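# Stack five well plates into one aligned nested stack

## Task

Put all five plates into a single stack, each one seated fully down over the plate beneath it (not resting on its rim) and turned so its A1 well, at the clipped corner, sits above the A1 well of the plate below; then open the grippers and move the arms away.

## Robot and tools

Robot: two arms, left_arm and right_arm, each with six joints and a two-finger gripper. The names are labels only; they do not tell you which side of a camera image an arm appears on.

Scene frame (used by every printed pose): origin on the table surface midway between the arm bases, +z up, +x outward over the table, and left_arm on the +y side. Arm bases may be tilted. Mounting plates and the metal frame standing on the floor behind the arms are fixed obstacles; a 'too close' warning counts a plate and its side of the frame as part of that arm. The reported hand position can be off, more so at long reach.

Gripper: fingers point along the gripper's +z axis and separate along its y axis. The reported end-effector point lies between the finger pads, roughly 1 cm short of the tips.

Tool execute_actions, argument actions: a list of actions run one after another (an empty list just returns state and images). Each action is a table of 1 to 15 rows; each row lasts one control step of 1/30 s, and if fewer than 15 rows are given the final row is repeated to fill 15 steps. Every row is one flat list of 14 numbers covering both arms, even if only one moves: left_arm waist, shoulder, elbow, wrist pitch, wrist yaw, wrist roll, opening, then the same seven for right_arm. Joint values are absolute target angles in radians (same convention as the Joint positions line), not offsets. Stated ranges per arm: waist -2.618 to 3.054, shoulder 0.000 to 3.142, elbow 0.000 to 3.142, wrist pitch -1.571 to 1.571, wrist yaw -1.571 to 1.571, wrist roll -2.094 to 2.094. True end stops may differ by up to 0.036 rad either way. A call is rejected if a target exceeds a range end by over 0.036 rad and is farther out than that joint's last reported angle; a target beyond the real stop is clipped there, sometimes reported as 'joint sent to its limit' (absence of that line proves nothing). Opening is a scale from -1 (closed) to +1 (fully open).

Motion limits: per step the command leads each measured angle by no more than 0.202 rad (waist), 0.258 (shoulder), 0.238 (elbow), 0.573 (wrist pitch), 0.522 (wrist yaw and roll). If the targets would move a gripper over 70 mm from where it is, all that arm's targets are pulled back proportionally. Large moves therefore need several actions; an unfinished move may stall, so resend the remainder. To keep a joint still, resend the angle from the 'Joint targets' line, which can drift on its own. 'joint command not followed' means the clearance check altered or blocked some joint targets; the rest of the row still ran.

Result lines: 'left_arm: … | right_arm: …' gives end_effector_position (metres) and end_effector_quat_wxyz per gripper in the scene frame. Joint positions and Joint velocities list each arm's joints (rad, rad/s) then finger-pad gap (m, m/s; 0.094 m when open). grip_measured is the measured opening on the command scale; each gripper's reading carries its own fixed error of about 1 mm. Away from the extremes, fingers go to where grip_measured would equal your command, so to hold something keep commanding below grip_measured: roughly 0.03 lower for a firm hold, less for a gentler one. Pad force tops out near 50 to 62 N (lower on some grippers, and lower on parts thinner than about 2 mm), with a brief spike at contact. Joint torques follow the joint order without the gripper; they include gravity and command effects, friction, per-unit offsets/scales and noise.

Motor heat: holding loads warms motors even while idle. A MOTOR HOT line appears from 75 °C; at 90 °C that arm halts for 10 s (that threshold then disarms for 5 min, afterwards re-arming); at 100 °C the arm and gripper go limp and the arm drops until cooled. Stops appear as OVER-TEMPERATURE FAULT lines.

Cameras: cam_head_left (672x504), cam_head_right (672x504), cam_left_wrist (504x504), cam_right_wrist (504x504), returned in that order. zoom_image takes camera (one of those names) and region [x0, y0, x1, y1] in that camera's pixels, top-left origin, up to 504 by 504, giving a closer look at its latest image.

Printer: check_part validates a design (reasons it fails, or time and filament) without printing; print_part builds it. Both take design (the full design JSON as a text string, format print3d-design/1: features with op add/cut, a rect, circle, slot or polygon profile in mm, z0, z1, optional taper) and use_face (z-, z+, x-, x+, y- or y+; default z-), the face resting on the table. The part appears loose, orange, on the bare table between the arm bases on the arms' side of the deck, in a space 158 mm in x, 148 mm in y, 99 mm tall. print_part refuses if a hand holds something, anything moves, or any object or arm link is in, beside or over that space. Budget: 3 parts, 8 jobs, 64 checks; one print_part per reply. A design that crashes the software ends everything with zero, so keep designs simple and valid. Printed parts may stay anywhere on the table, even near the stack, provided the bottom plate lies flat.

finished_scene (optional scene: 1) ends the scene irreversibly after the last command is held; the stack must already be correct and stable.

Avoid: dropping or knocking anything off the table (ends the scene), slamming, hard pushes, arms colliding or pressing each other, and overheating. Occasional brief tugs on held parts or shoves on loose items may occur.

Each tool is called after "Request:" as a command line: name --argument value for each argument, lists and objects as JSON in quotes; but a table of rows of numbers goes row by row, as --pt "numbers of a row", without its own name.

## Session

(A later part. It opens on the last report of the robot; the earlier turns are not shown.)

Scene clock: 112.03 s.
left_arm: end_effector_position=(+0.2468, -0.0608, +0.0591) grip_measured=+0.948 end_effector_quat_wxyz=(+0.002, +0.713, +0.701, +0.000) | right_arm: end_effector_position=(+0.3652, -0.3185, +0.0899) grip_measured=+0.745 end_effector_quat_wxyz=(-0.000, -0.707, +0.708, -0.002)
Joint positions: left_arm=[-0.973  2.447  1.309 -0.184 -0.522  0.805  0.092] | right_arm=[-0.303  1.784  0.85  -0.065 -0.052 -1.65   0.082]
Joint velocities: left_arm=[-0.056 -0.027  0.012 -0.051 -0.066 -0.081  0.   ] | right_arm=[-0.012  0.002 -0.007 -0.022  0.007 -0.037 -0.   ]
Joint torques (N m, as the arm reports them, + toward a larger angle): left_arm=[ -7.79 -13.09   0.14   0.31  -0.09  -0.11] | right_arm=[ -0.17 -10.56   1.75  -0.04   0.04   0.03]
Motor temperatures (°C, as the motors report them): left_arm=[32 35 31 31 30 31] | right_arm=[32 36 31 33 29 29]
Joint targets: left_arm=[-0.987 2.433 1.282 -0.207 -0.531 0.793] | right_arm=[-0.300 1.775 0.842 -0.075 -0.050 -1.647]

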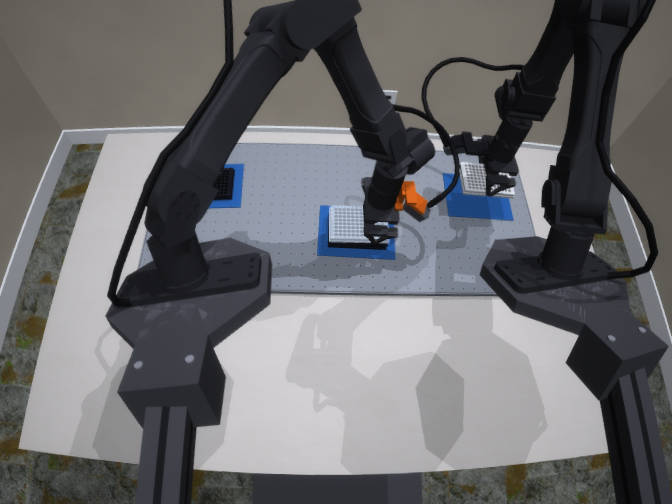

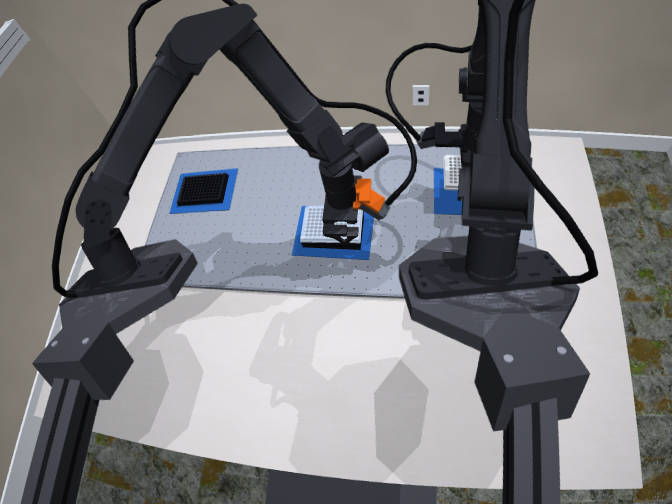

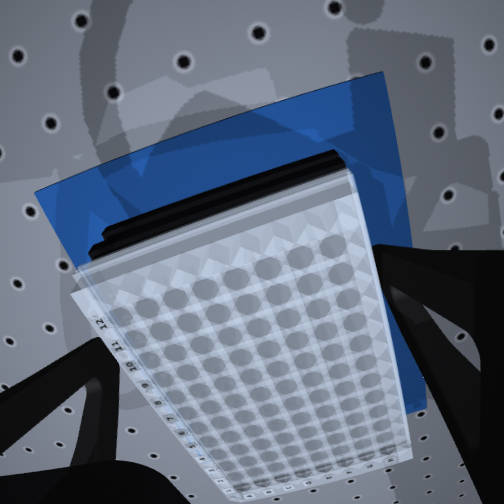

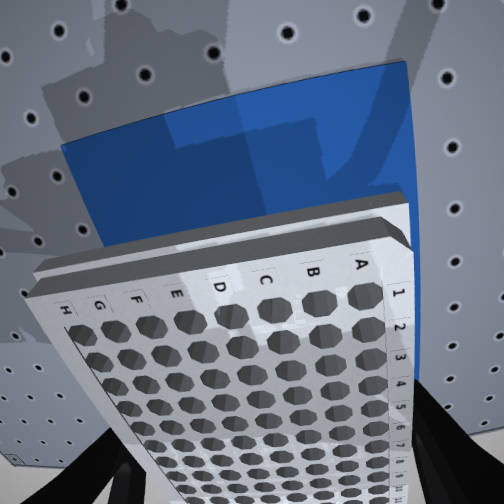

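Request:
execute_actions --actions '[[[-0.987,2.429,1.279,-0.208,-0.531,0.793,0.95,-0.3,1.776,0.843,-0.075,-0.05,-1.647,0.69],[-0.987,2.417,1.271,-0.211,-0.531,0.793,0.95,-0.3,1.777,0.844,-0.075,-0.05,-1.647,0.69],[-0.987,2.402,1.261,-0.216,-0.531,0.792,0.95,-0.3,1.778,0.845,-0.074,-0.05,-1.647,0.69],[-0.987,2.384,1.249,-0.221,-0.531,0.792,0.95,-0.3,1.78,0.846,-0.074,-0.05,-1.647,0.69],[-0.987,2.366,1.236,-0.226,-0.531,0.791,0.95,-0.3,1.782,0.848,-0.073,-0.05,-1.647,0.69],[-0.984,2.349,1.225,-0.231,-0.530,0.793,0.95,-0.3,1.784,0.85,-0.073,-0.05,-1.647,0.69],[-0.974,2.331,1.215,-0.235,-0.525,0.801,0.95,-0.3,1.786,0.851,-0.072,-0.05,-1.647,0.69],[-0.959,2.316,1.209,-0.238,-0.519,0.815,0.95,-0.3,1.787,0.852,-0.072,-0.05,-1.647,0.69],[-0.938,2.302,1.204,-0.240,-0.509,0.834,0.95,-0.3,1.788,0.853,-0.071,-0.05,-1.647,0.69],[-0.913,2.285,1.199,-0.243,-0.498,0.857,0.95,-0.3,1.789,0.854,-0.07,-0.05,-1.647,0.69],[-0.883,2.265,1.192,-0.245,-0.485,0.884,0.95,-0.297,1.790,0.856,-0.071,-0.048,-1.644,0.69],[-0.849,2.243,1.185,-0.249,-0.470,0.914,0.95,-0.287,1.790,0.858,-0.074,-0.044,-1.635,0.69],[-0.812,2.219,1.177,-0.251,-0.453,0.948,0.95,-0.271,1.791,0.861,-0.080,-0.036,-1.621,0.69],[-0.771,2.192,1.168,-0.255,-0.435,0.984,0.95,-0.249,1.792,0.865,-0.087,-0.025,-1.602,0.69],[-0.728,2.165,1.159,-0.257,-0.416,1.023,0.95,-0.223,1.793,0.871,-0.096,-0.012,-1.579,0.69]],[[-0.683,2.138,1.149,-0.259,-0.396,1.064,0.95,-0.192,1.794,0.877,-0.106,0.003,-1.551,0.69],[-0.636,2.110,1.139,-0.260,-0.375,1.107,0.95,-0.156,1.796,0.884,-0.117,0.020,-1.520,0.69],[-0.587,2.083,1.128,-0.259,-0.354,1.151,0.95,-0.117,1.799,0.892,-0.128,0.039,-1.485,0.69],[-0.538,2.057,1.117,-0.257,-0.332,1.195,0.95,-0.075,1.802,0.901,-0.141,0.060,-1.448,0.69],[-0.488,2.032,1.107,-0.254,-0.310,1.240,0.95,-0.030,1.807,0.910,-0.153,0.081,-1.408,0.69],[-0.438,2.008,1.096,-0.248,-0.287,1.285,0.95,0.017,1.814,0.920,-0.163,0.104,-1.366,0.69],[-0.389,1.986,1.085,-0.242,-0.265,1.329,0.95,0.066,1.823,0.930,-0.172,0.128,-1.323,0.69],[-0.340,1.965,1.074,-0.235,-0.244,1.373,0.95,0.117,1.834,0.940,-0.180,0.153,-1.278,0.69],[-0.293,1.947,1.064,-0.226,-0.223,1.416,0.95,0.169,1.848,0.950,-0.186,0.178,-1.232,0.69],[-0.248,1.930,1.054,-0.218,-0.203,1.457,0.95,0.221,1.864,0.961,-0.189,0.204,-1.187,0.69],[-0.205,1.915,1.045,-0.208,-0.184,1.496,0.95,0.272,1.882,0.972,-0.189,0.229,-1.141,0.69],[-0.164,1.902,1.036,-0.198,-0.166,1.532,0.95,0.324,1.904,0.982,-0.187,0.254,-1.095,0.69],[-0.127,1.890,1.028,-0.188,-0.149,1.566,0.95,0.375,1.927,0.992,-0.183,0.279,-1.050,0.69],[-0.093,1.880,1.021,-0.180,-0.134,1.596,0.95,0.424,1.950,1.002,-0.178,0.303,-1.007,0.69],[-0.063,1.870,1.014,-0.172,-0.121,1.623,0.95,0.471,1.975,1.012,-0.170,0.326,-0.965,0.69]],[[-0.036,1.863,1.009,-0.165,-0.110,1.646,0.95,0.516,2.000,1.021,-0.162,0.347,-0.925,0.69],[-0.017,1.857,1.004,-0.159,-0.100,1.665,0.95,0.558,2.025,1.030,-0.153,0.368,-0.888,0.69],[-0.002,1.852,1.001,-0.155,-0.094,1.679,0.95,0.597,2.048,1.038,-0.144,0.387,-0.853,0.69],[0.008,1.850,0.999,-0.153,-0.089,1.687,0.95,0.633,2.070,1.045,-0.135,0.404,-0.822,0.69],[0.011,1.848,0.998,-0.152,-0.088,1.69,0.95,0.664,2.089,1.051,-0.127,0.419,-0.794,0.69],[0.011,1.848,0.998,-0.152,-0.088,1.69,0.95,0.690,2.106,1.057,-0.120,0.432,-0.771,0.69],[0.011,1.848,0.998,-0.152,-0.088,1.69,0.95,0.712,2.119,1.061,-0.115,0.443,-0.752,0.69],[0.011,1.848,0.998,-0.152,-0.088,1.69,0.95,0.728,2.130,1.064,-0.111,0.451,-0.738,0.69],[0.011,1.848,0.998,-0.152,-0.088,1.69,0.95,0.738,2.136,1.066,-0.108,0.455,-0.729,0.69],[0.011,1.848,0.998,-0.152,-0.088,1.69,0.95,0.741,2.138,1.067,-0.107,0.457,-0.726,0.69]]]'

Scene clock: 118.53 s.
left_arm: end_effector_position=(+0.3722, +0.3052, +0.0844) grip_measured=+0.948 end_effector_quat_wxyz=(-0.001, +0.683, +0.730, +0.007) | right_arm: end_effector_position=(+0.2346, -0.0046, +0.0848) grip_measured=+0.745 end_effector_quat_wxyz=(-0.008, -0.727, +0.687, +0.011)
Joint positions: left_arm=[ 0.018  1.866  1.025 -0.157 -0.109  1.675  0.092] | right_arm=[ 0.74   2.133  1.036 -0.13   0.429 -0.758  0.082]
Joint velocities: left_arm=[ 0.002  0.007 -0.007  0.022  0.095  0.007 -0.001] | right_arm=[-0.007  0.007  0.017  0.051  0.168  0.125 -0.   ]
Joint torques (N m, as the arm reports them, + toward a larger angle): left_arm=[ -1.63 -13.68   0.4    0.63   0.14   0.06] | right_arm=[ 4.87 -9.45  4.75  0.15  0.05  0.02]
Motor temperatures (°C, as the motors report them): left_arm=[32 36 31 31 30 31] | right_arm=[32 36 31 33 29 29]
Joint targets: left_arm=[0.011 1.848 0.998 -0.152 -0.088 1.690] | right_arm=[0.741 2.138 1.067 -0.107 0.457 -0.726]

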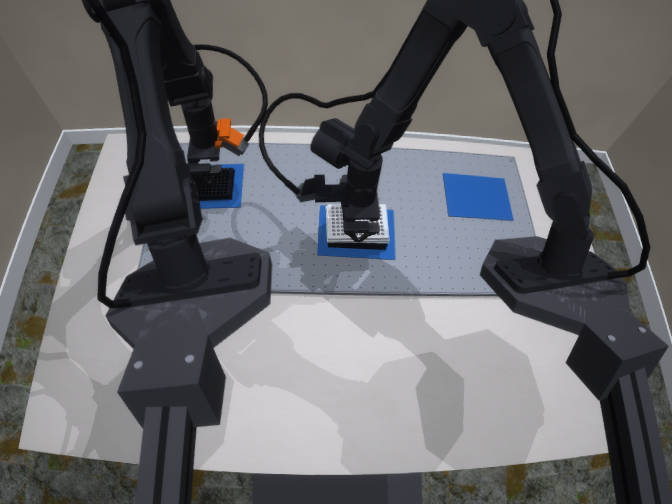

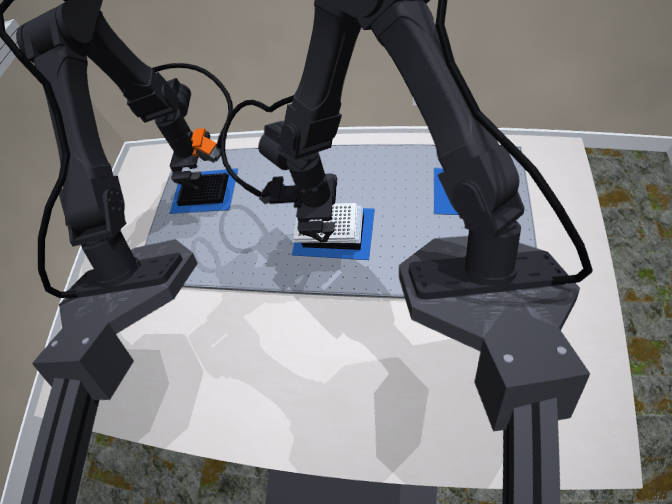

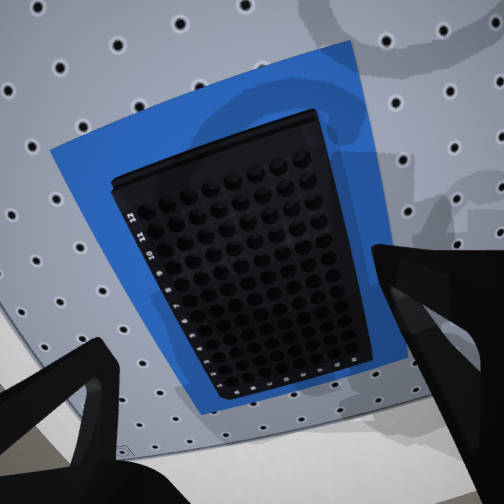

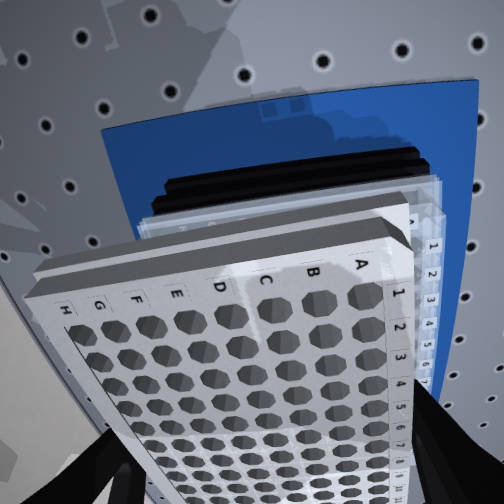

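Request:
execute_actions --actions '[]'

Scene clock: 118.63 s.
left_arm: end_effector_position=(+0.3725, +0.3047, +0.0844) grip_measured=+0.948 end_effector_quat_wxyz=(+0.000, +0.684, +0.729, +0.007) | right_arm: end_effector_position=(+0.2362, -0.0056, +0.0848) grip_measured=+0.745 end_effector_quat_wxyz=(-0.008, -0.722, +0.692, +0.006)
Joint positions: left_arm=[ 0.018  1.866  1.025 -0.156 -0.106  1.678  0.092] | right_arm=[ 0.74   2.133  1.036 -0.129  0.439 -0.745  0.082]
Joint velocities: left_arm=[-0.007 -0.027 -0.012  0.007  0.037  0.022 -0.001] | right_arm=[ 0.002 -0.012 -0.007 -0.051  0.037  0.051  0.001]
Joint torques (N m, as the arm reports them, + toward a larger angle): left_arm=[ -1.66 -13.72   0.41   0.63   0.15   0.1 ] | right_arm=[ 4.78 -9.6   4.74  0.2   0.09  0.04]
Motor temperatures (°C, as the motors report them): left_arm=[32 36 31 31 30 31] | right_arm=[32 36 31 33 29 29]
Joint targets: left_arm=[0.011 1.848 0.998 -0.152 -0.088 1.690] | right_arm=[0.741 2.138 1.067 -0.107 0.457 -0.726]

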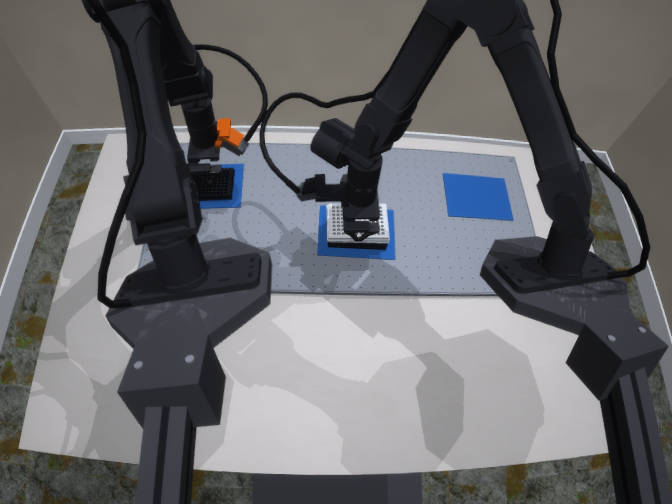

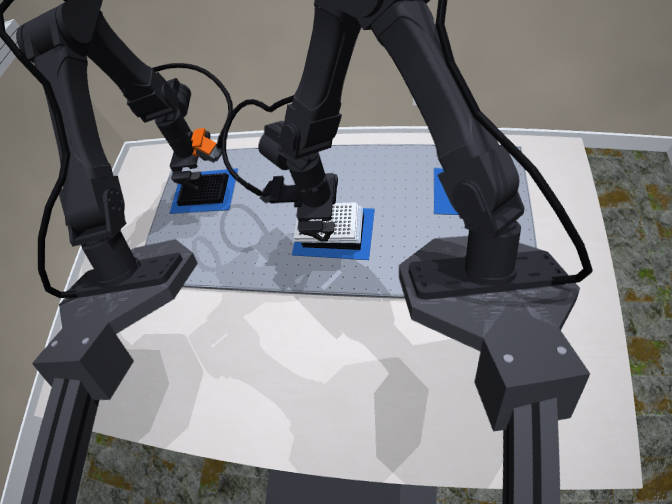

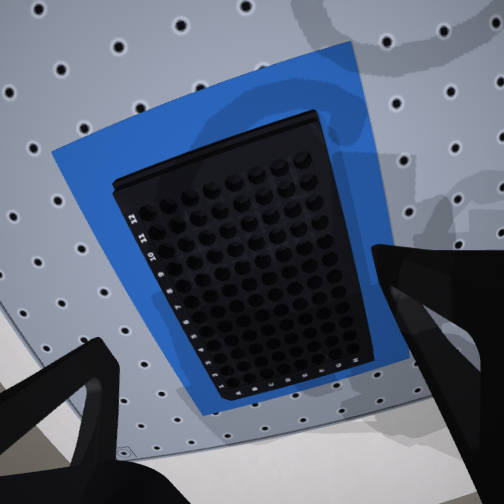

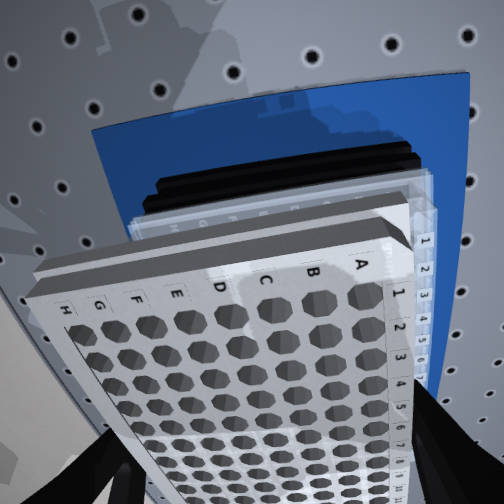

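Request:
zoom_image --camera "cam_right_wrist" --region '[380, 130, 450, 200]'

Request:
zoom_image --camera "cam_right_wrist" --region '[120, 170, 190, 240]'

Region (380, 130, 450, 200) of cam_right_wrist's 504x504 image, scaled by 7.200, with more detail than that image has.

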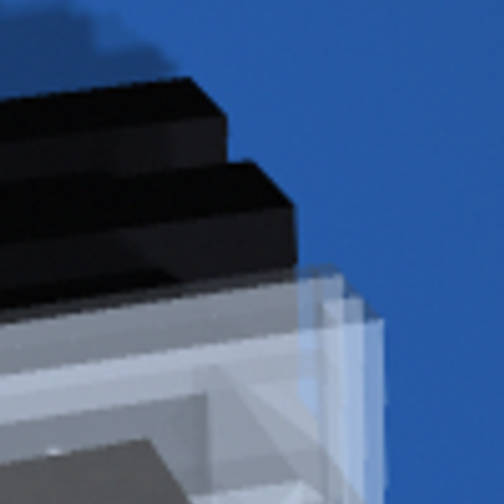

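Region (120, 170, 190, 240) of cam_right_wrist's 504x504 image, scaled by 7.200, with more detail than that image has.

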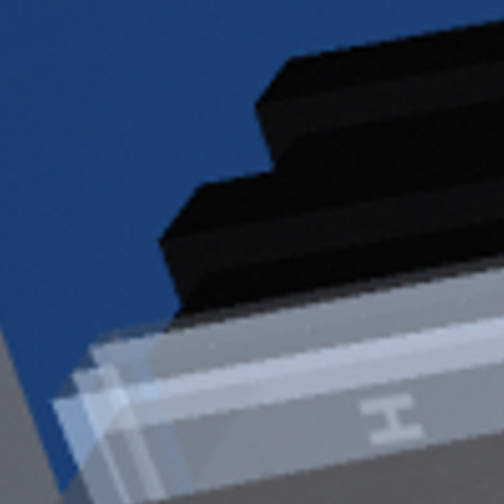

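Request:
execute_actions --actions '[[[0.015,1.865,1.02,-0.148,-0.09,1.693,0.95,0.737,2.14,1.068,-0.106,0.457,-0.735,0.69],[0.02,1.878,1.04,-0.145,-0.088,1.697,0.95,0.733,2.143,1.069,-0.104,0.457,-0.745,0.69],[0.026,1.886,1.047,-0.143,-0.085,1.703,0.95,0.729,2.146,1.070,-0.102,0.457,-0.750,0.69],[0.033,1.893,1.052,-0.141,-0.081,1.711,0.95,0.725,2.148,1.071,-0.099,0.457,-0.753,0.69],[0.041,1.901,1.057,-0.139,-0.077,1.720,0.95,0.721,2.151,1.072,-0.097,0.456,-0.756,0.69],[0.050,1.909,1.062,-0.137,-0.072,1.730,0.95,0.717,2.153,1.073,-0.094,0.456,-0.758,0.69],[0.059,1.917,1.068,-0.135,-0.067,1.740,0.95,0.713,2.156,1.074,-0.092,0.456,-0.760,0.69],[0.068,1.926,1.074,-0.132,-0.062,1.750,0.95,0.709,2.158,1.075,-0.089,0.456,-0.762,0.69],[0.076,1.934,1.080,-0.130,-0.057,1.760,0.95,0.706,2.160,1.076,-0.087,0.455,-0.764,0.69],[0.084,1.942,1.085,-0.127,-0.052,1.769,0.95,0.703,2.162,1.077,-0.085,0.455,-0.766,0.69],[0.091,1.949,1.090,-0.125,-0.047,1.777,0.95,0.700,2.164,1.078,-0.083,0.455,-0.768,0.69],[0.096,1.954,1.094,-0.123,-0.043,1.783,0.95,0.698,2.166,1.079,-0.081,0.455,-0.769,0.69],[0.099,1.957,1.096,-0.122,-0.041,1.786,0.95,0.698,2.166,1.079,-0.081,0.455,-0.769,0.69]]]'

Scene clock: 121.00 s.
left_arm: end_effector_position=(+0.3745, +0.3320, +0.0672) grip_measured=+0.948 end_effector_quat_wxyz=(-0.000, +0.691, +0.723, +0.009) | right_arm: end_effector_position=(+0.2551, -0.0108, +0.0762) grip_measured=+0.745 end_effector_quat_wxyz=(-0.001, -0.709, +0.705, -0.007)
Joint positions: left_arm=[ 0.095  1.93   1.07  -0.127 -0.067  1.761  0.092] | right_arm=[ 0.697  2.146  1.057 -0.103  0.45  -0.759  0.082]
Joint velocities: left_arm=[ 0.085  0.081  0.002  0.007  0.051  0.11  -0.001] | right_arm=[-0.017  0.061  0.012 -0.007  0.007 -0.037 -0.   ]
Joint torques (N m, as the arm reports them, + toward a larger angle): left_arm=[ -0.77 -10.48   4.75   0.62   0.24   0.09] | right_arm=[ 4.88 -8.83  3.95  0.26  0.07 -0.05]
Motor temperatures (°C, as the motors report them): left_arm=[32 36 31 31 30 31] | right_arm=[33 36 31 33 29 29]
Joint targets: left_arm=[0.099 1.957 1.096 -0.122 -0.041 1.786] | right_arm=[0.698 2.166 1.079 -0.081 0.455 -0.769]

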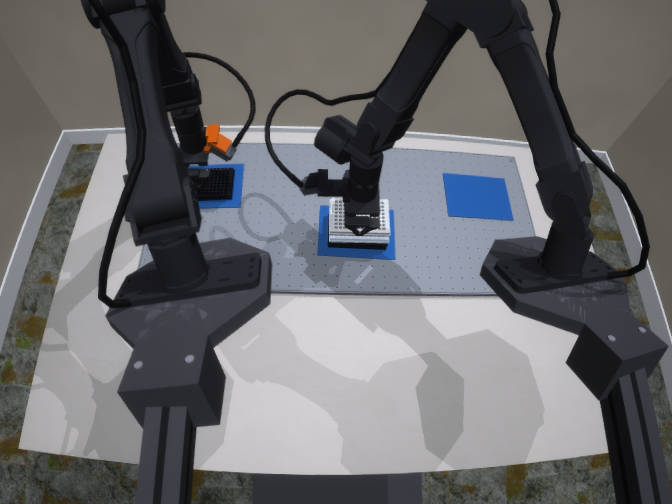

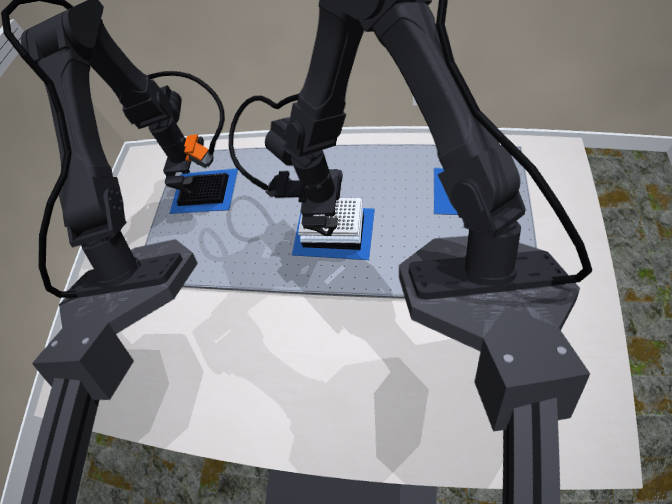

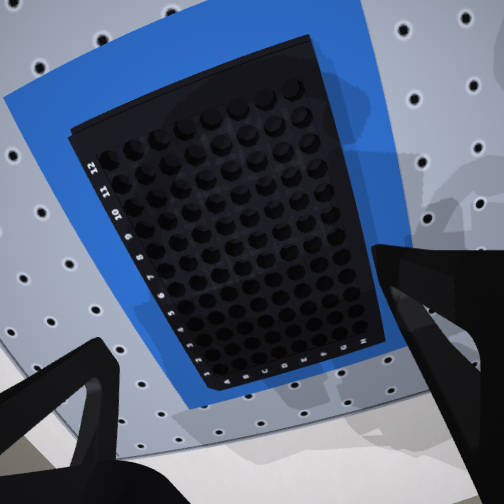

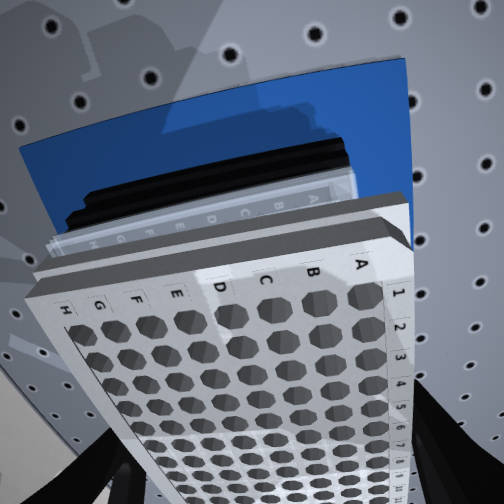

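Request:
execute_actions --actions '[]'

Request:
zoom_image --camera "cam_right_wrist" --region '[330, 140, 430, 240]'

Request:
zoom_image --camera "cam_right_wrist" --region '[15, 200, 115, 300]'

Scene clock: 121.53 s.
left_arm: end_effector_position=(+0.3746, +0.3308, +0.0664) grip_measured=+0.948 end_effector_quat_wxyz=(+0.004, +0.697, +0.718, +0.006) | right_arm: end_effector_position=(+0.2535, -0.0115, +0.0747) grip_measured=+0.745 end_effector_quat_wxyz=(-0.003, -0.711, +0.703, -0.007)
Joint positions: left_arm=[ 0.097  1.933  1.07  -0.125 -0.056  1.778  0.092] | right_arm=[ 0.697  2.152  1.057 -0.102  0.45  -0.763  0.082]
Joint velocities: left_arm=[ 0.002 -0.017  0.012 -0.007  0.022 -0.022  0.001] | right_arm=[ 0.012  0.002  0.007 -0.007  0.022  0.007  0.   ]
Joint torques (N m, as the arm reports them, + toward a larger angle): left_arm=[ -0.54 -10.27   4.71   0.63   0.17   0.05] | right_arm=[ 4.8  -8.79  3.93  0.23  0.08 -0.06]
Motor temperatures (°C, as the motors report them): left_arm=[32 36 31 31 30 31] | right_arm=[33 36 31 33 29 29]
Joint targets: left_arm=[0.099 1.957 1.096 -0.122 -0.041 1.786] | right_arm=[0.698 2.166 1.079 -0.081 0.455 -0.769]

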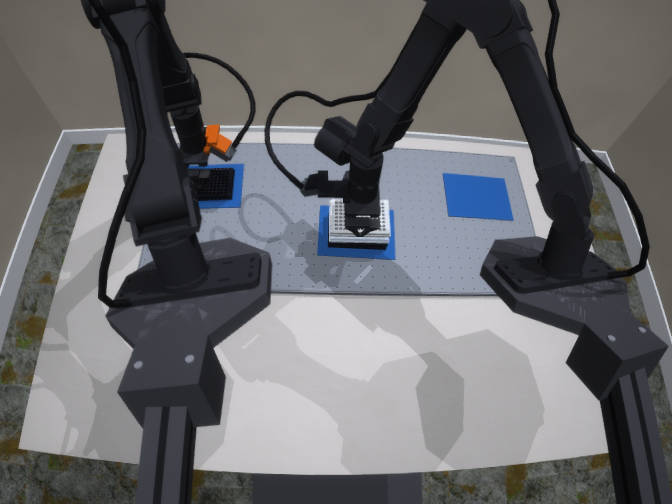

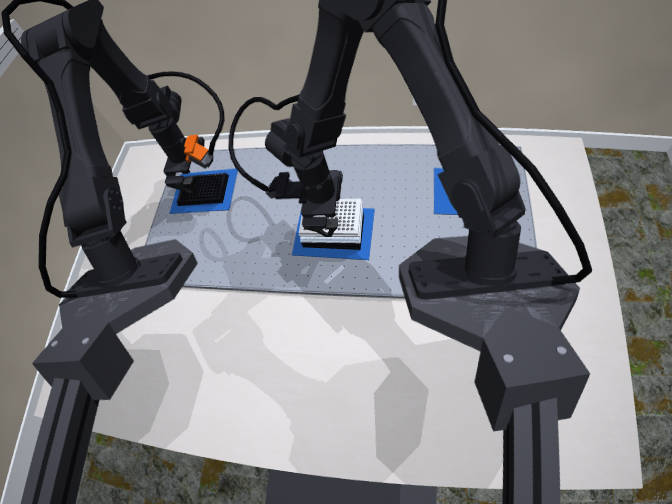

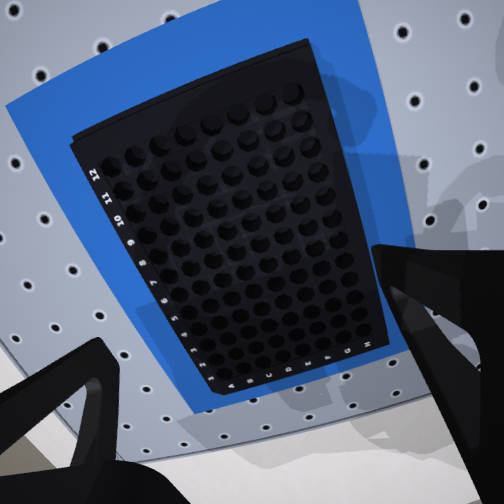

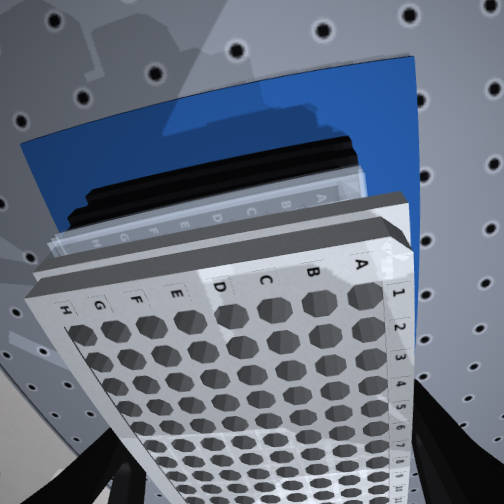

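Region (330, 140, 430, 240) of cam_right_wrist's 504x504 image, scaled by 5.040, with more detail than that image has.

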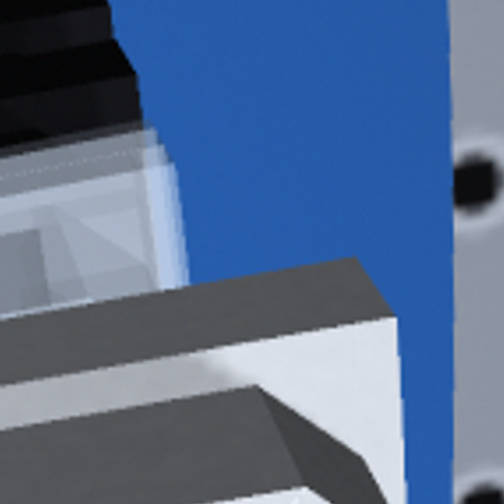

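Region (15, 200, 115, 300) of cam_right_wrist's 504x504 image, scaled by 5.040, with more detail than that image has.

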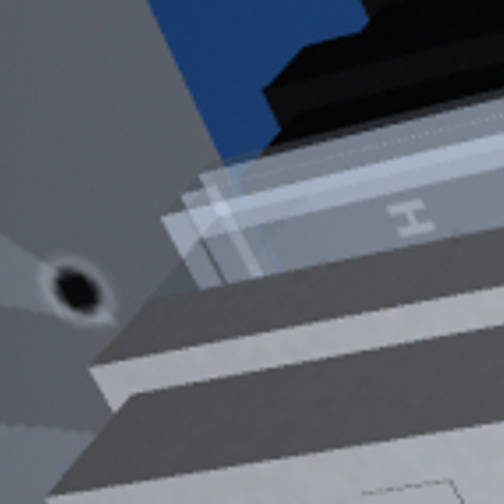

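Request:
zoom_image --camera "cam_left_wrist" --region '[50, 110, 110, 170]'

Request:
zoom_image --camera "cam_left_wrist" --region '[275, 20, 335, 80]'

Region (50, 110, 110, 170) of cam_left_wrist's 504x504 image, scaled by 8.400, with more detail than that image has.

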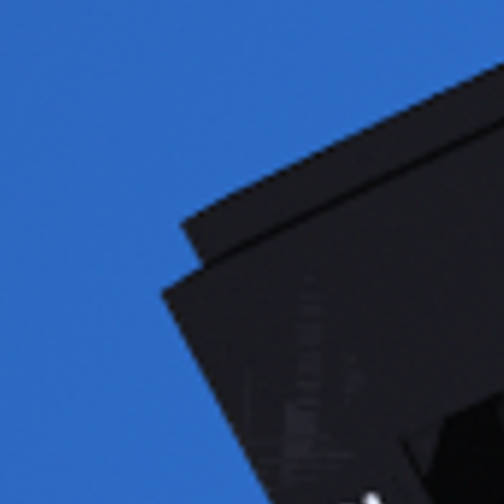

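Region (275, 20, 335, 80) of cam_left_wrist's 504x504 image, scaled by 8.400, with more detail than that image has.

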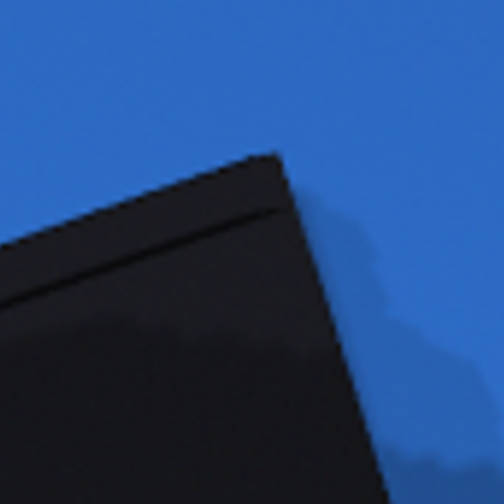

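Request:
execute_actions --actions '[[[0.099,1.96,1.097,-0.122,-0.045,1.782,0.95,0.698,2.160,1.065,-0.078,0.448,-0.772,0.69],[0.099,1.965,1.098,-0.121,-0.045,1.778,0.95,0.698,2.158,1.050,-0.075,0.443,-0.775,0.69],[0.099,1.972,1.100,-0.118,-0.045,1.774,0.95,0.698,2.158,1.038,-0.072,0.440,-0.777,0.69],[0.099,1.981,1.102,-0.113,-0.045,1.770,0.95,0.698,2.158,1.033,-0.069,0.438,-0.779,0.69],[0.100,1.991,1.105,-0.107,-0.045,1.767,0.95,0.698,2.158,1.029,-0.066,0.436,-0.781,0.69],[0.100,2.001,1.109,-0.100,-0.045,1.765,0.95,0.698,2.158,1.026,-0.063,0.434,-0.783,0.69],[0.100,2.012,1.113,-0.093,-0.045,1.763,0.95,0.698,2.158,1.023,-0.060,0.432,-0.785,0.69],[0.100,2.023,1.117,-0.086,-0.045,1.761,0.95,0.698,2.158,1.020,-0.057,0.431,-0.786,0.69],[0.100,2.033,1.121,-0.079,-0.045,1.761,0.95,0.698,2.158,1.018,-0.055,0.430,-0.786,0.69],[0.101,2.043,1.124,-0.072,-0.045,1.761,0.95,0.698,2.158,1.016,-0.054,0.430,-0.786,0.69],[0.101,2.052,1.127,-0.066,-0.045,1.761,0.95,0.698,2.158,1.015,-0.054,0.430,-0.786,0.69],[0.101,2.059,1.129,-0.061,-0.045,1.761,0.95,0.698,2.158,1.015,-0.054,0.430,-0.786,0.69],[0.101,2.063,1.131,-0.057,-0.045,1.761,0.95,0.698,2.158,1.015,-0.054,0.430,-0.786,0.69],[0.101,2.066,1.132,-0.055,-0.045,1.761,0.95,0.698,2.158,1.015,-0.054,0.430,-0.786,0.69]]]'

Scene clock: 124.20 s.
left_arm: end_effector_position=(+0.3680, +0.3274, +0.0366) grip_measured=+0.948 end_effector_quat_wxyz=(-0.002, +0.694, +0.720, -0.003) | right_arm: end_effector_position=(+0.2482, -0.0157, +0.0730) grip_measured=+0.745 end_effector_quat_wxyz=(-0.005, -0.718, +0.696, -0.007)
Joint positions: left_arm=[ 0.097  2.04   1.104 -0.073 -0.055  1.77   0.092] | right_arm=[ 0.697  2.152  1.033 -0.081  0.449 -0.78   0.082]
Joint velocities: left_arm=[-0.007  0.134  0.012  0.066 -0.081 -0.051 -0.001] | right_arm=[-0.002 -0.002  0.007 -0.007 -0.037 -0.037 -0.001]
Joint torques (N m, as the arm reports them, + toward a larger angle): left_arm=[ -0.39 -11.09   4.44   0.61   0.12  -0.11] | right_arm=[ 4.84 -9.52  0.77  0.28 -0.17 -0.06]
Motor temperatures (°C, as the motors report them): left_arm=[32 36 31 31 30 31] | right_arm=[33 36 31 33 29 29]
Joint targets: left_arm=[0.101 2.066 1.132 -0.055 -0.045 1.761] | right_arm=[0.698 2.158 1.015 -0.054 0.430 -0.786]

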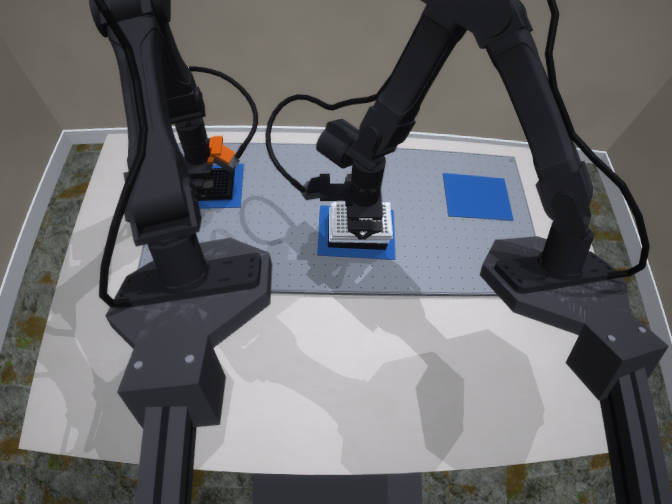

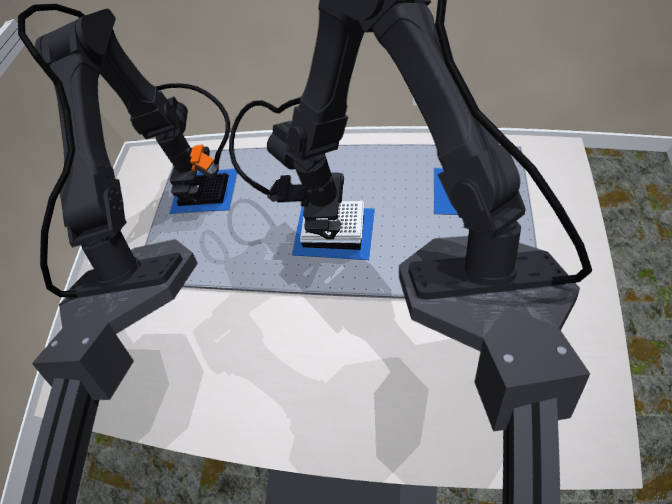

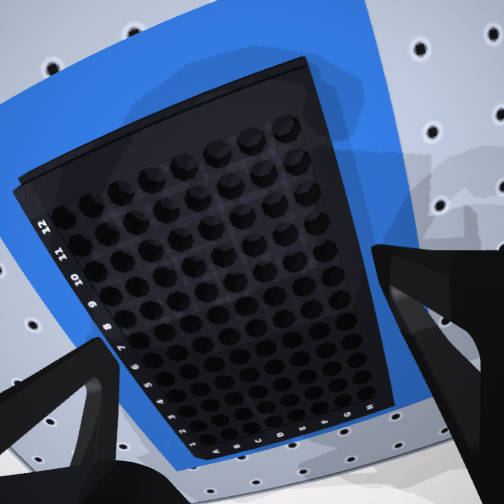

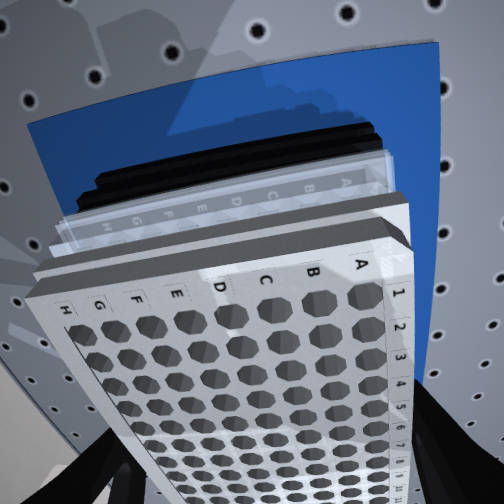

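Request:
execute_actions --actions '[]'

Request:
zoom_image --camera "cam_right_wrist" --region '[340, 120, 440, 220]'

Request:
zoom_image --camera "cam_right_wrist" --region '[15, 185, 115, 285]'

Scene clock: 124.37 s.
left_arm: end_effector_position=(+0.3686, +0.3275, +0.0353) grip_measured=+0.948 end_effector_quat_wxyz=(-0.001, +0.693, +0.721, -0.001) | right_arm: end_effector_position=(+0.2488, -0.0151, +0.0730) grip_measured=+0.745 end_effector_quat_wxyz=(-0.003, -0.717, +0.697, -0.007)
Joint positions: left_arm=[ 0.097  2.044  1.104 -0.064 -0.055  1.769  0.092] | right_arm=[ 0.697  2.152  1.033 -0.078  0.449 -0.78   0.082]
Joint velocities: left_arm=[ 0.007 -0.007 -0.027  0.125  0.007 -0.11  -0.   ] | right_arm=[ 0.007 -0.012  0.022 -0.007 -0.051  0.007  0.   ]
Joint torques (N m, as the arm reports them, + toward a larger angle): left_arm=[ -0.36 -10.71   4.45   0.58   0.11  -0.1 ] | right_arm=[ 4.87 -9.37  0.87  0.25 -0.19 -0.05]
Motor temperatures (°C, as the motors report them): left_arm=[32 36 31 31 30 31] | right_arm=[33 36 31 33 29 29]
Joint targets: left_arm=[0.101 2.066 1.132 -0.055 -0.045 1.761] | right_arm=[0.698 2.158 1.015 -0.054 0.430 -0.786]

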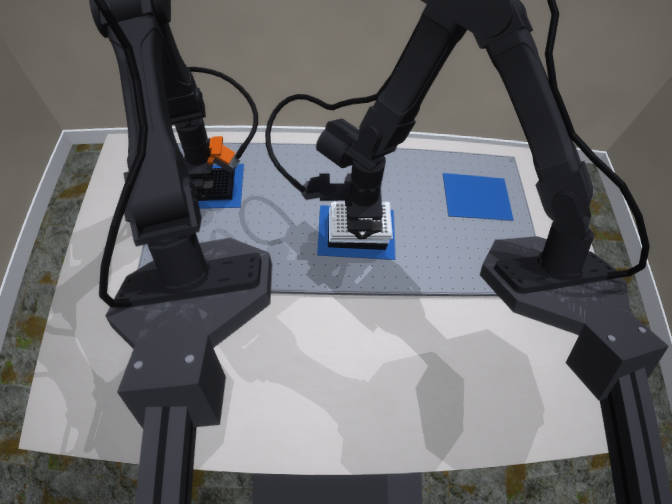

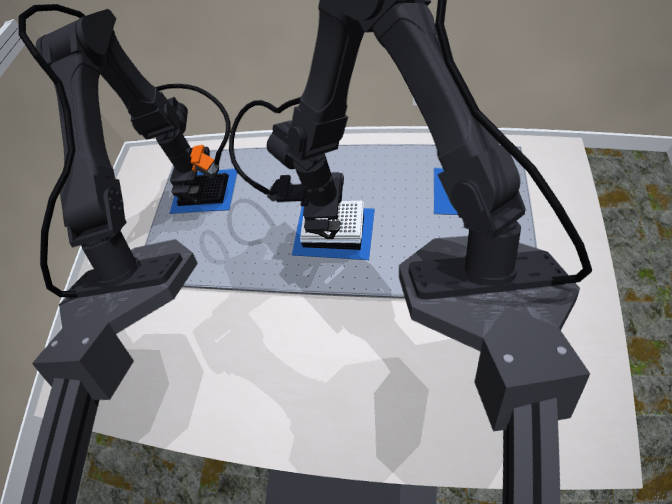

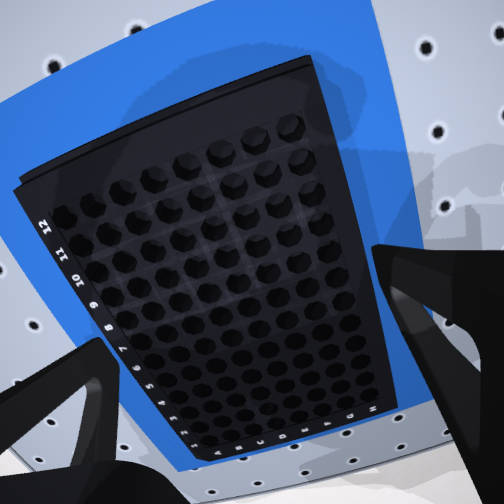

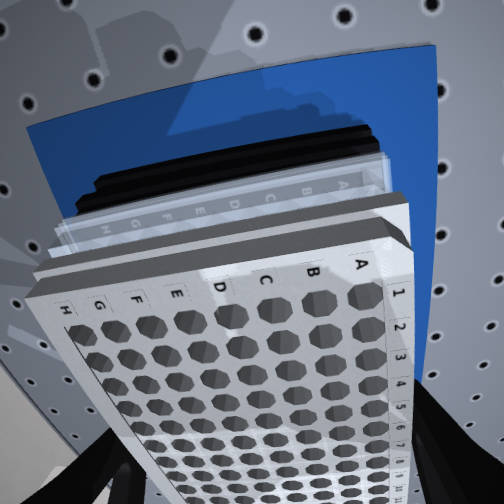

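Region (340, 120, 440, 220) of cam_right_wrist's 504x504 image, scaled by 5.040, with more detail than that image has.

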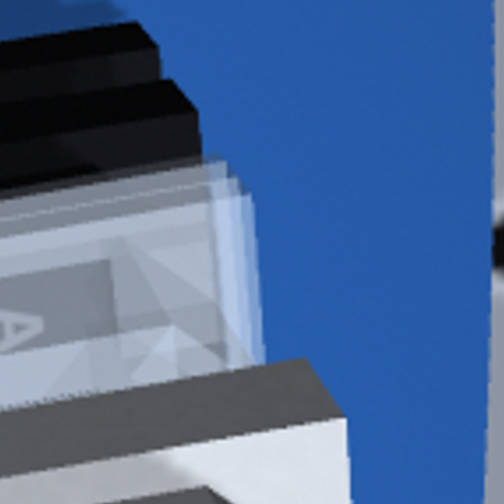

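Region (15, 185, 115, 285) of cam_right_wrist's 504x504 image, scaled by 5.040, with more detail than that image has.

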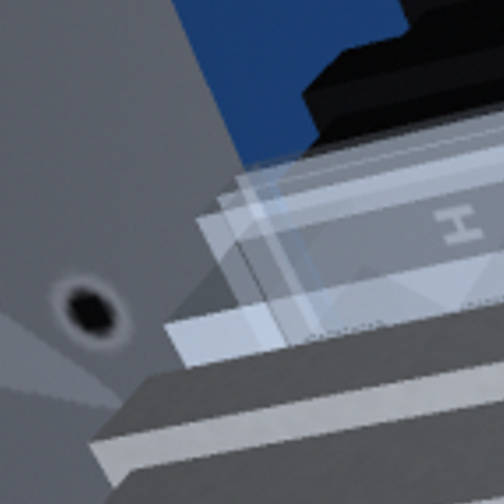

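Request:
execute_actions --actions '[[[0.101,2.058,1.125,-0.060,-0.048,1.763,0.92,0.708,2.158,1.040,-0.065,0.418,-0.788,0.69],[0.101,2.058,1.125,-0.060,-0.048,1.763,0.88,0.716,2.158,1.052,-0.070,0.415,-0.791,0.69],[0.101,2.058,1.125,-0.060,-0.048,1.763,0.84,0.721,2.158,1.058,-0.070,0.415,-0.794,0.69],[0.101,2.058,1.125,-0.060,-0.048,1.763,0.81,0.724,2.158,1.062,-0.070,0.422,-0.794,0.69],[0.101,2.058,1.125,-0.060,-0.048,1.763,0.79,0.726,2.158,1.065,-0.070,0.430,-0.794,0.69],[0.101,2.058,1.125,-0.060,-0.048,1.763,0.77,0.727,2.160,1.067,-0.070,0.430,-0.794,0.69],[0.101,2.058,1.125,-0.060,-0.048,1.763,0.755,0.727,2.163,1.069,-0.070,0.430,-0.794,0.69],[0.101,2.058,1.125,-0.060,-0.048,1.763,0.74,0.727,2.166,1.071,-0.070,0.430,-0.794,0.69],[0.101,2.058,1.125,-0.060,-0.048,1.763,0.73,0.727,2.169,1.072,-0.070,0.430,-0.794,0.69],[0.101,2.058,1.125,-0.060,-0.048,1.763,0.72,0.727,2.172,1.072,-0.070,0.430,-0.794,0.69],[0.101,2.058,1.125,-0.060,-0.048,1.763,0.71,0.727,2.174,1.072,-0.070,0.430,-0.794,0.69],[0.101,2.058,1.125,-0.060,-0.048,1.763,0.70,0.727,2.174,1.072,-0.070,0.430,-0.794,0.69],[0.101,2.058,1.125,-0.060,-0.048,1.763,0.69,0.727,2.174,1.072,-0.070,0.430,-0.794,0.69],[0.101,2.058,1.125,-0.060,-0.048,1.763,0.68,0.727,2.174,1.072,-0.070,0.430,-0.794,0.69],[0.101,2.058,1.125,-0.060,-0.048,1.763,0.67,0.727,2.174,1.072,-0.070,0.430,-0.794,0.69]]]'

Request:
zoom_image --camera "cam_right_wrist" --region '[340, 130, 440, 230]'

Request:
zoom_image --camera "cam_right_wrist" --region '[15, 195, 115, 295]'

Scene clock: 126.13 s.
left_arm: end_effector_position=(+0.3702, +0.3279, +0.0353) grip_measured=+0.708 end_effector_quat_wxyz=(+0.001, +0.693, +0.721, +0.002) | right_arm: end_effector_position=(+0.2506, -0.0042, +0.0764) grip_measured=+0.745 end_effector_quat_wxyz=(+0.008, -0.722, +0.692, -0.001)
Joint positions: left_arm=[ 0.097  2.044  1.104 -0.058 -0.055  1.768  0.08 ] | right_arm=[ 0.711  2.152  1.05  -0.076  0.443 -0.788  0.082]
Joint velocities: left_arm=[ 0.007  0.017  0.012  0.022  0.007  0.081 -0.001] | right_arm=[-0.007  0.002 -0.027  0.037  0.022 -0.007  0.   ]
Joint torques (N m, as the arm reports them, + toward a larger angle): left_arm=[ -0.36 -11.49   3.81   0.56   0.08  -0.08] | right_arm=[ 6.19 -8.17  4.08  0.12 -0.11 -0.08]
Motor temperatures (°C, as the motors report them): left_arm=[32 36 31 31 30 31] | right_arm=[33 36 31 33 29 29]
Joint targets: left_arm=[0.101 2.058 1.125 -0.060 -0.048 1.763] | right_arm=[0.727 2.174 1.072 -0.070 0.430 -0.794]

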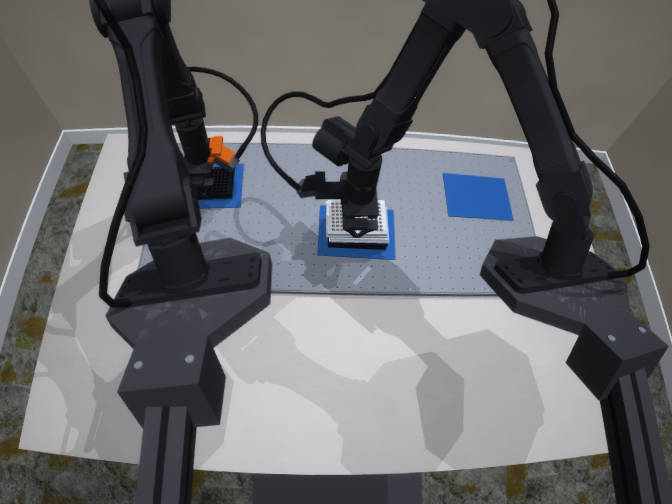

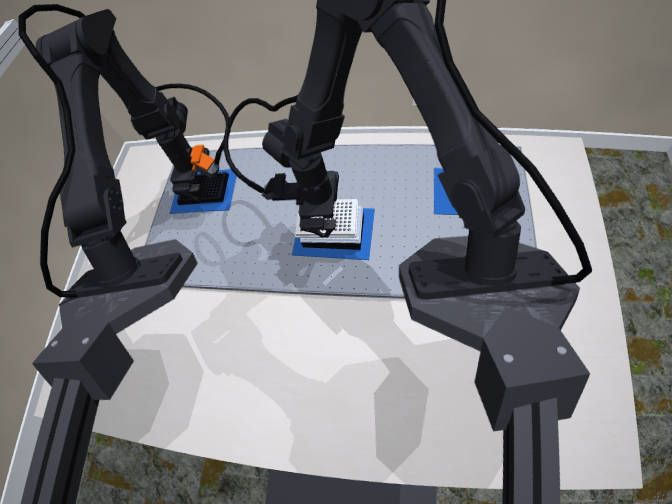

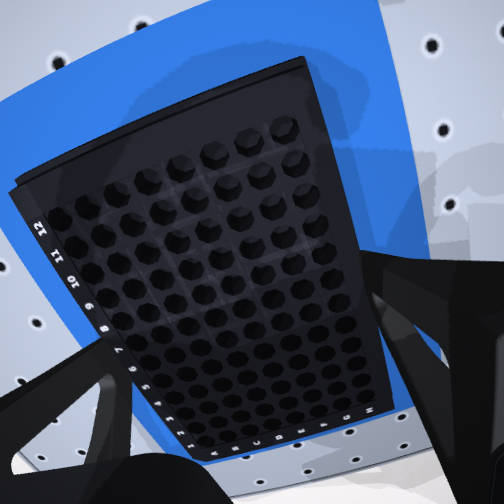

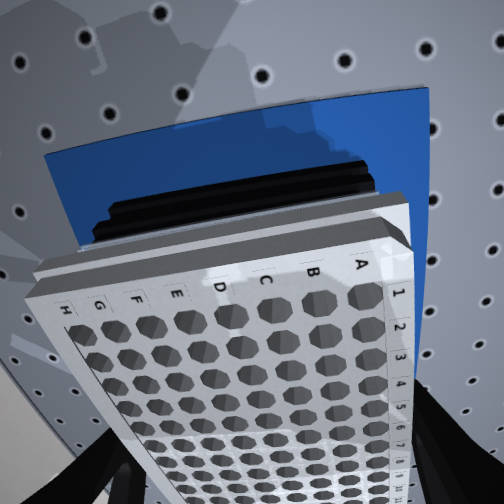

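Region (340, 130, 440, 230) of cam_right_wrist's 504x504 image, scaled by 5.040, with more detail than that image has.

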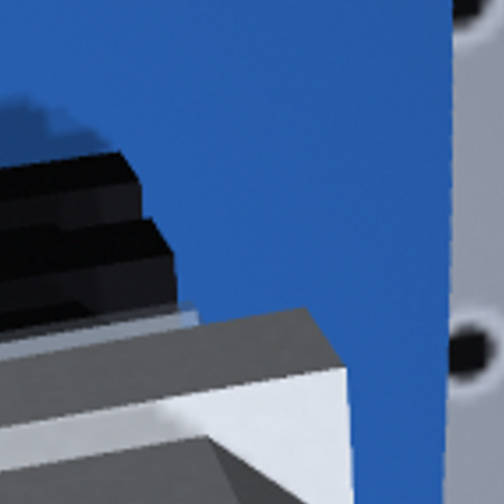

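Region (15, 195, 115, 295) of cam_right_wrist's 504x504 image, scaled by 5.040, with more detail than that image has.

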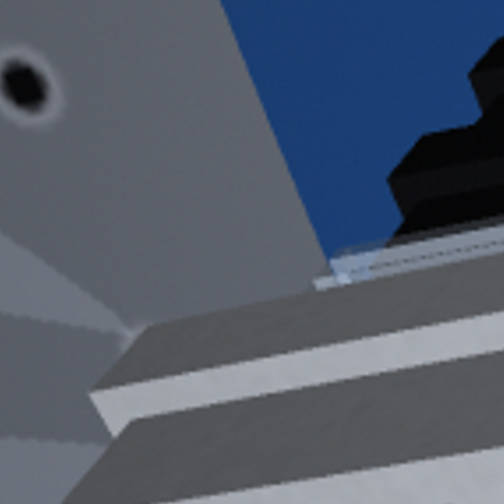

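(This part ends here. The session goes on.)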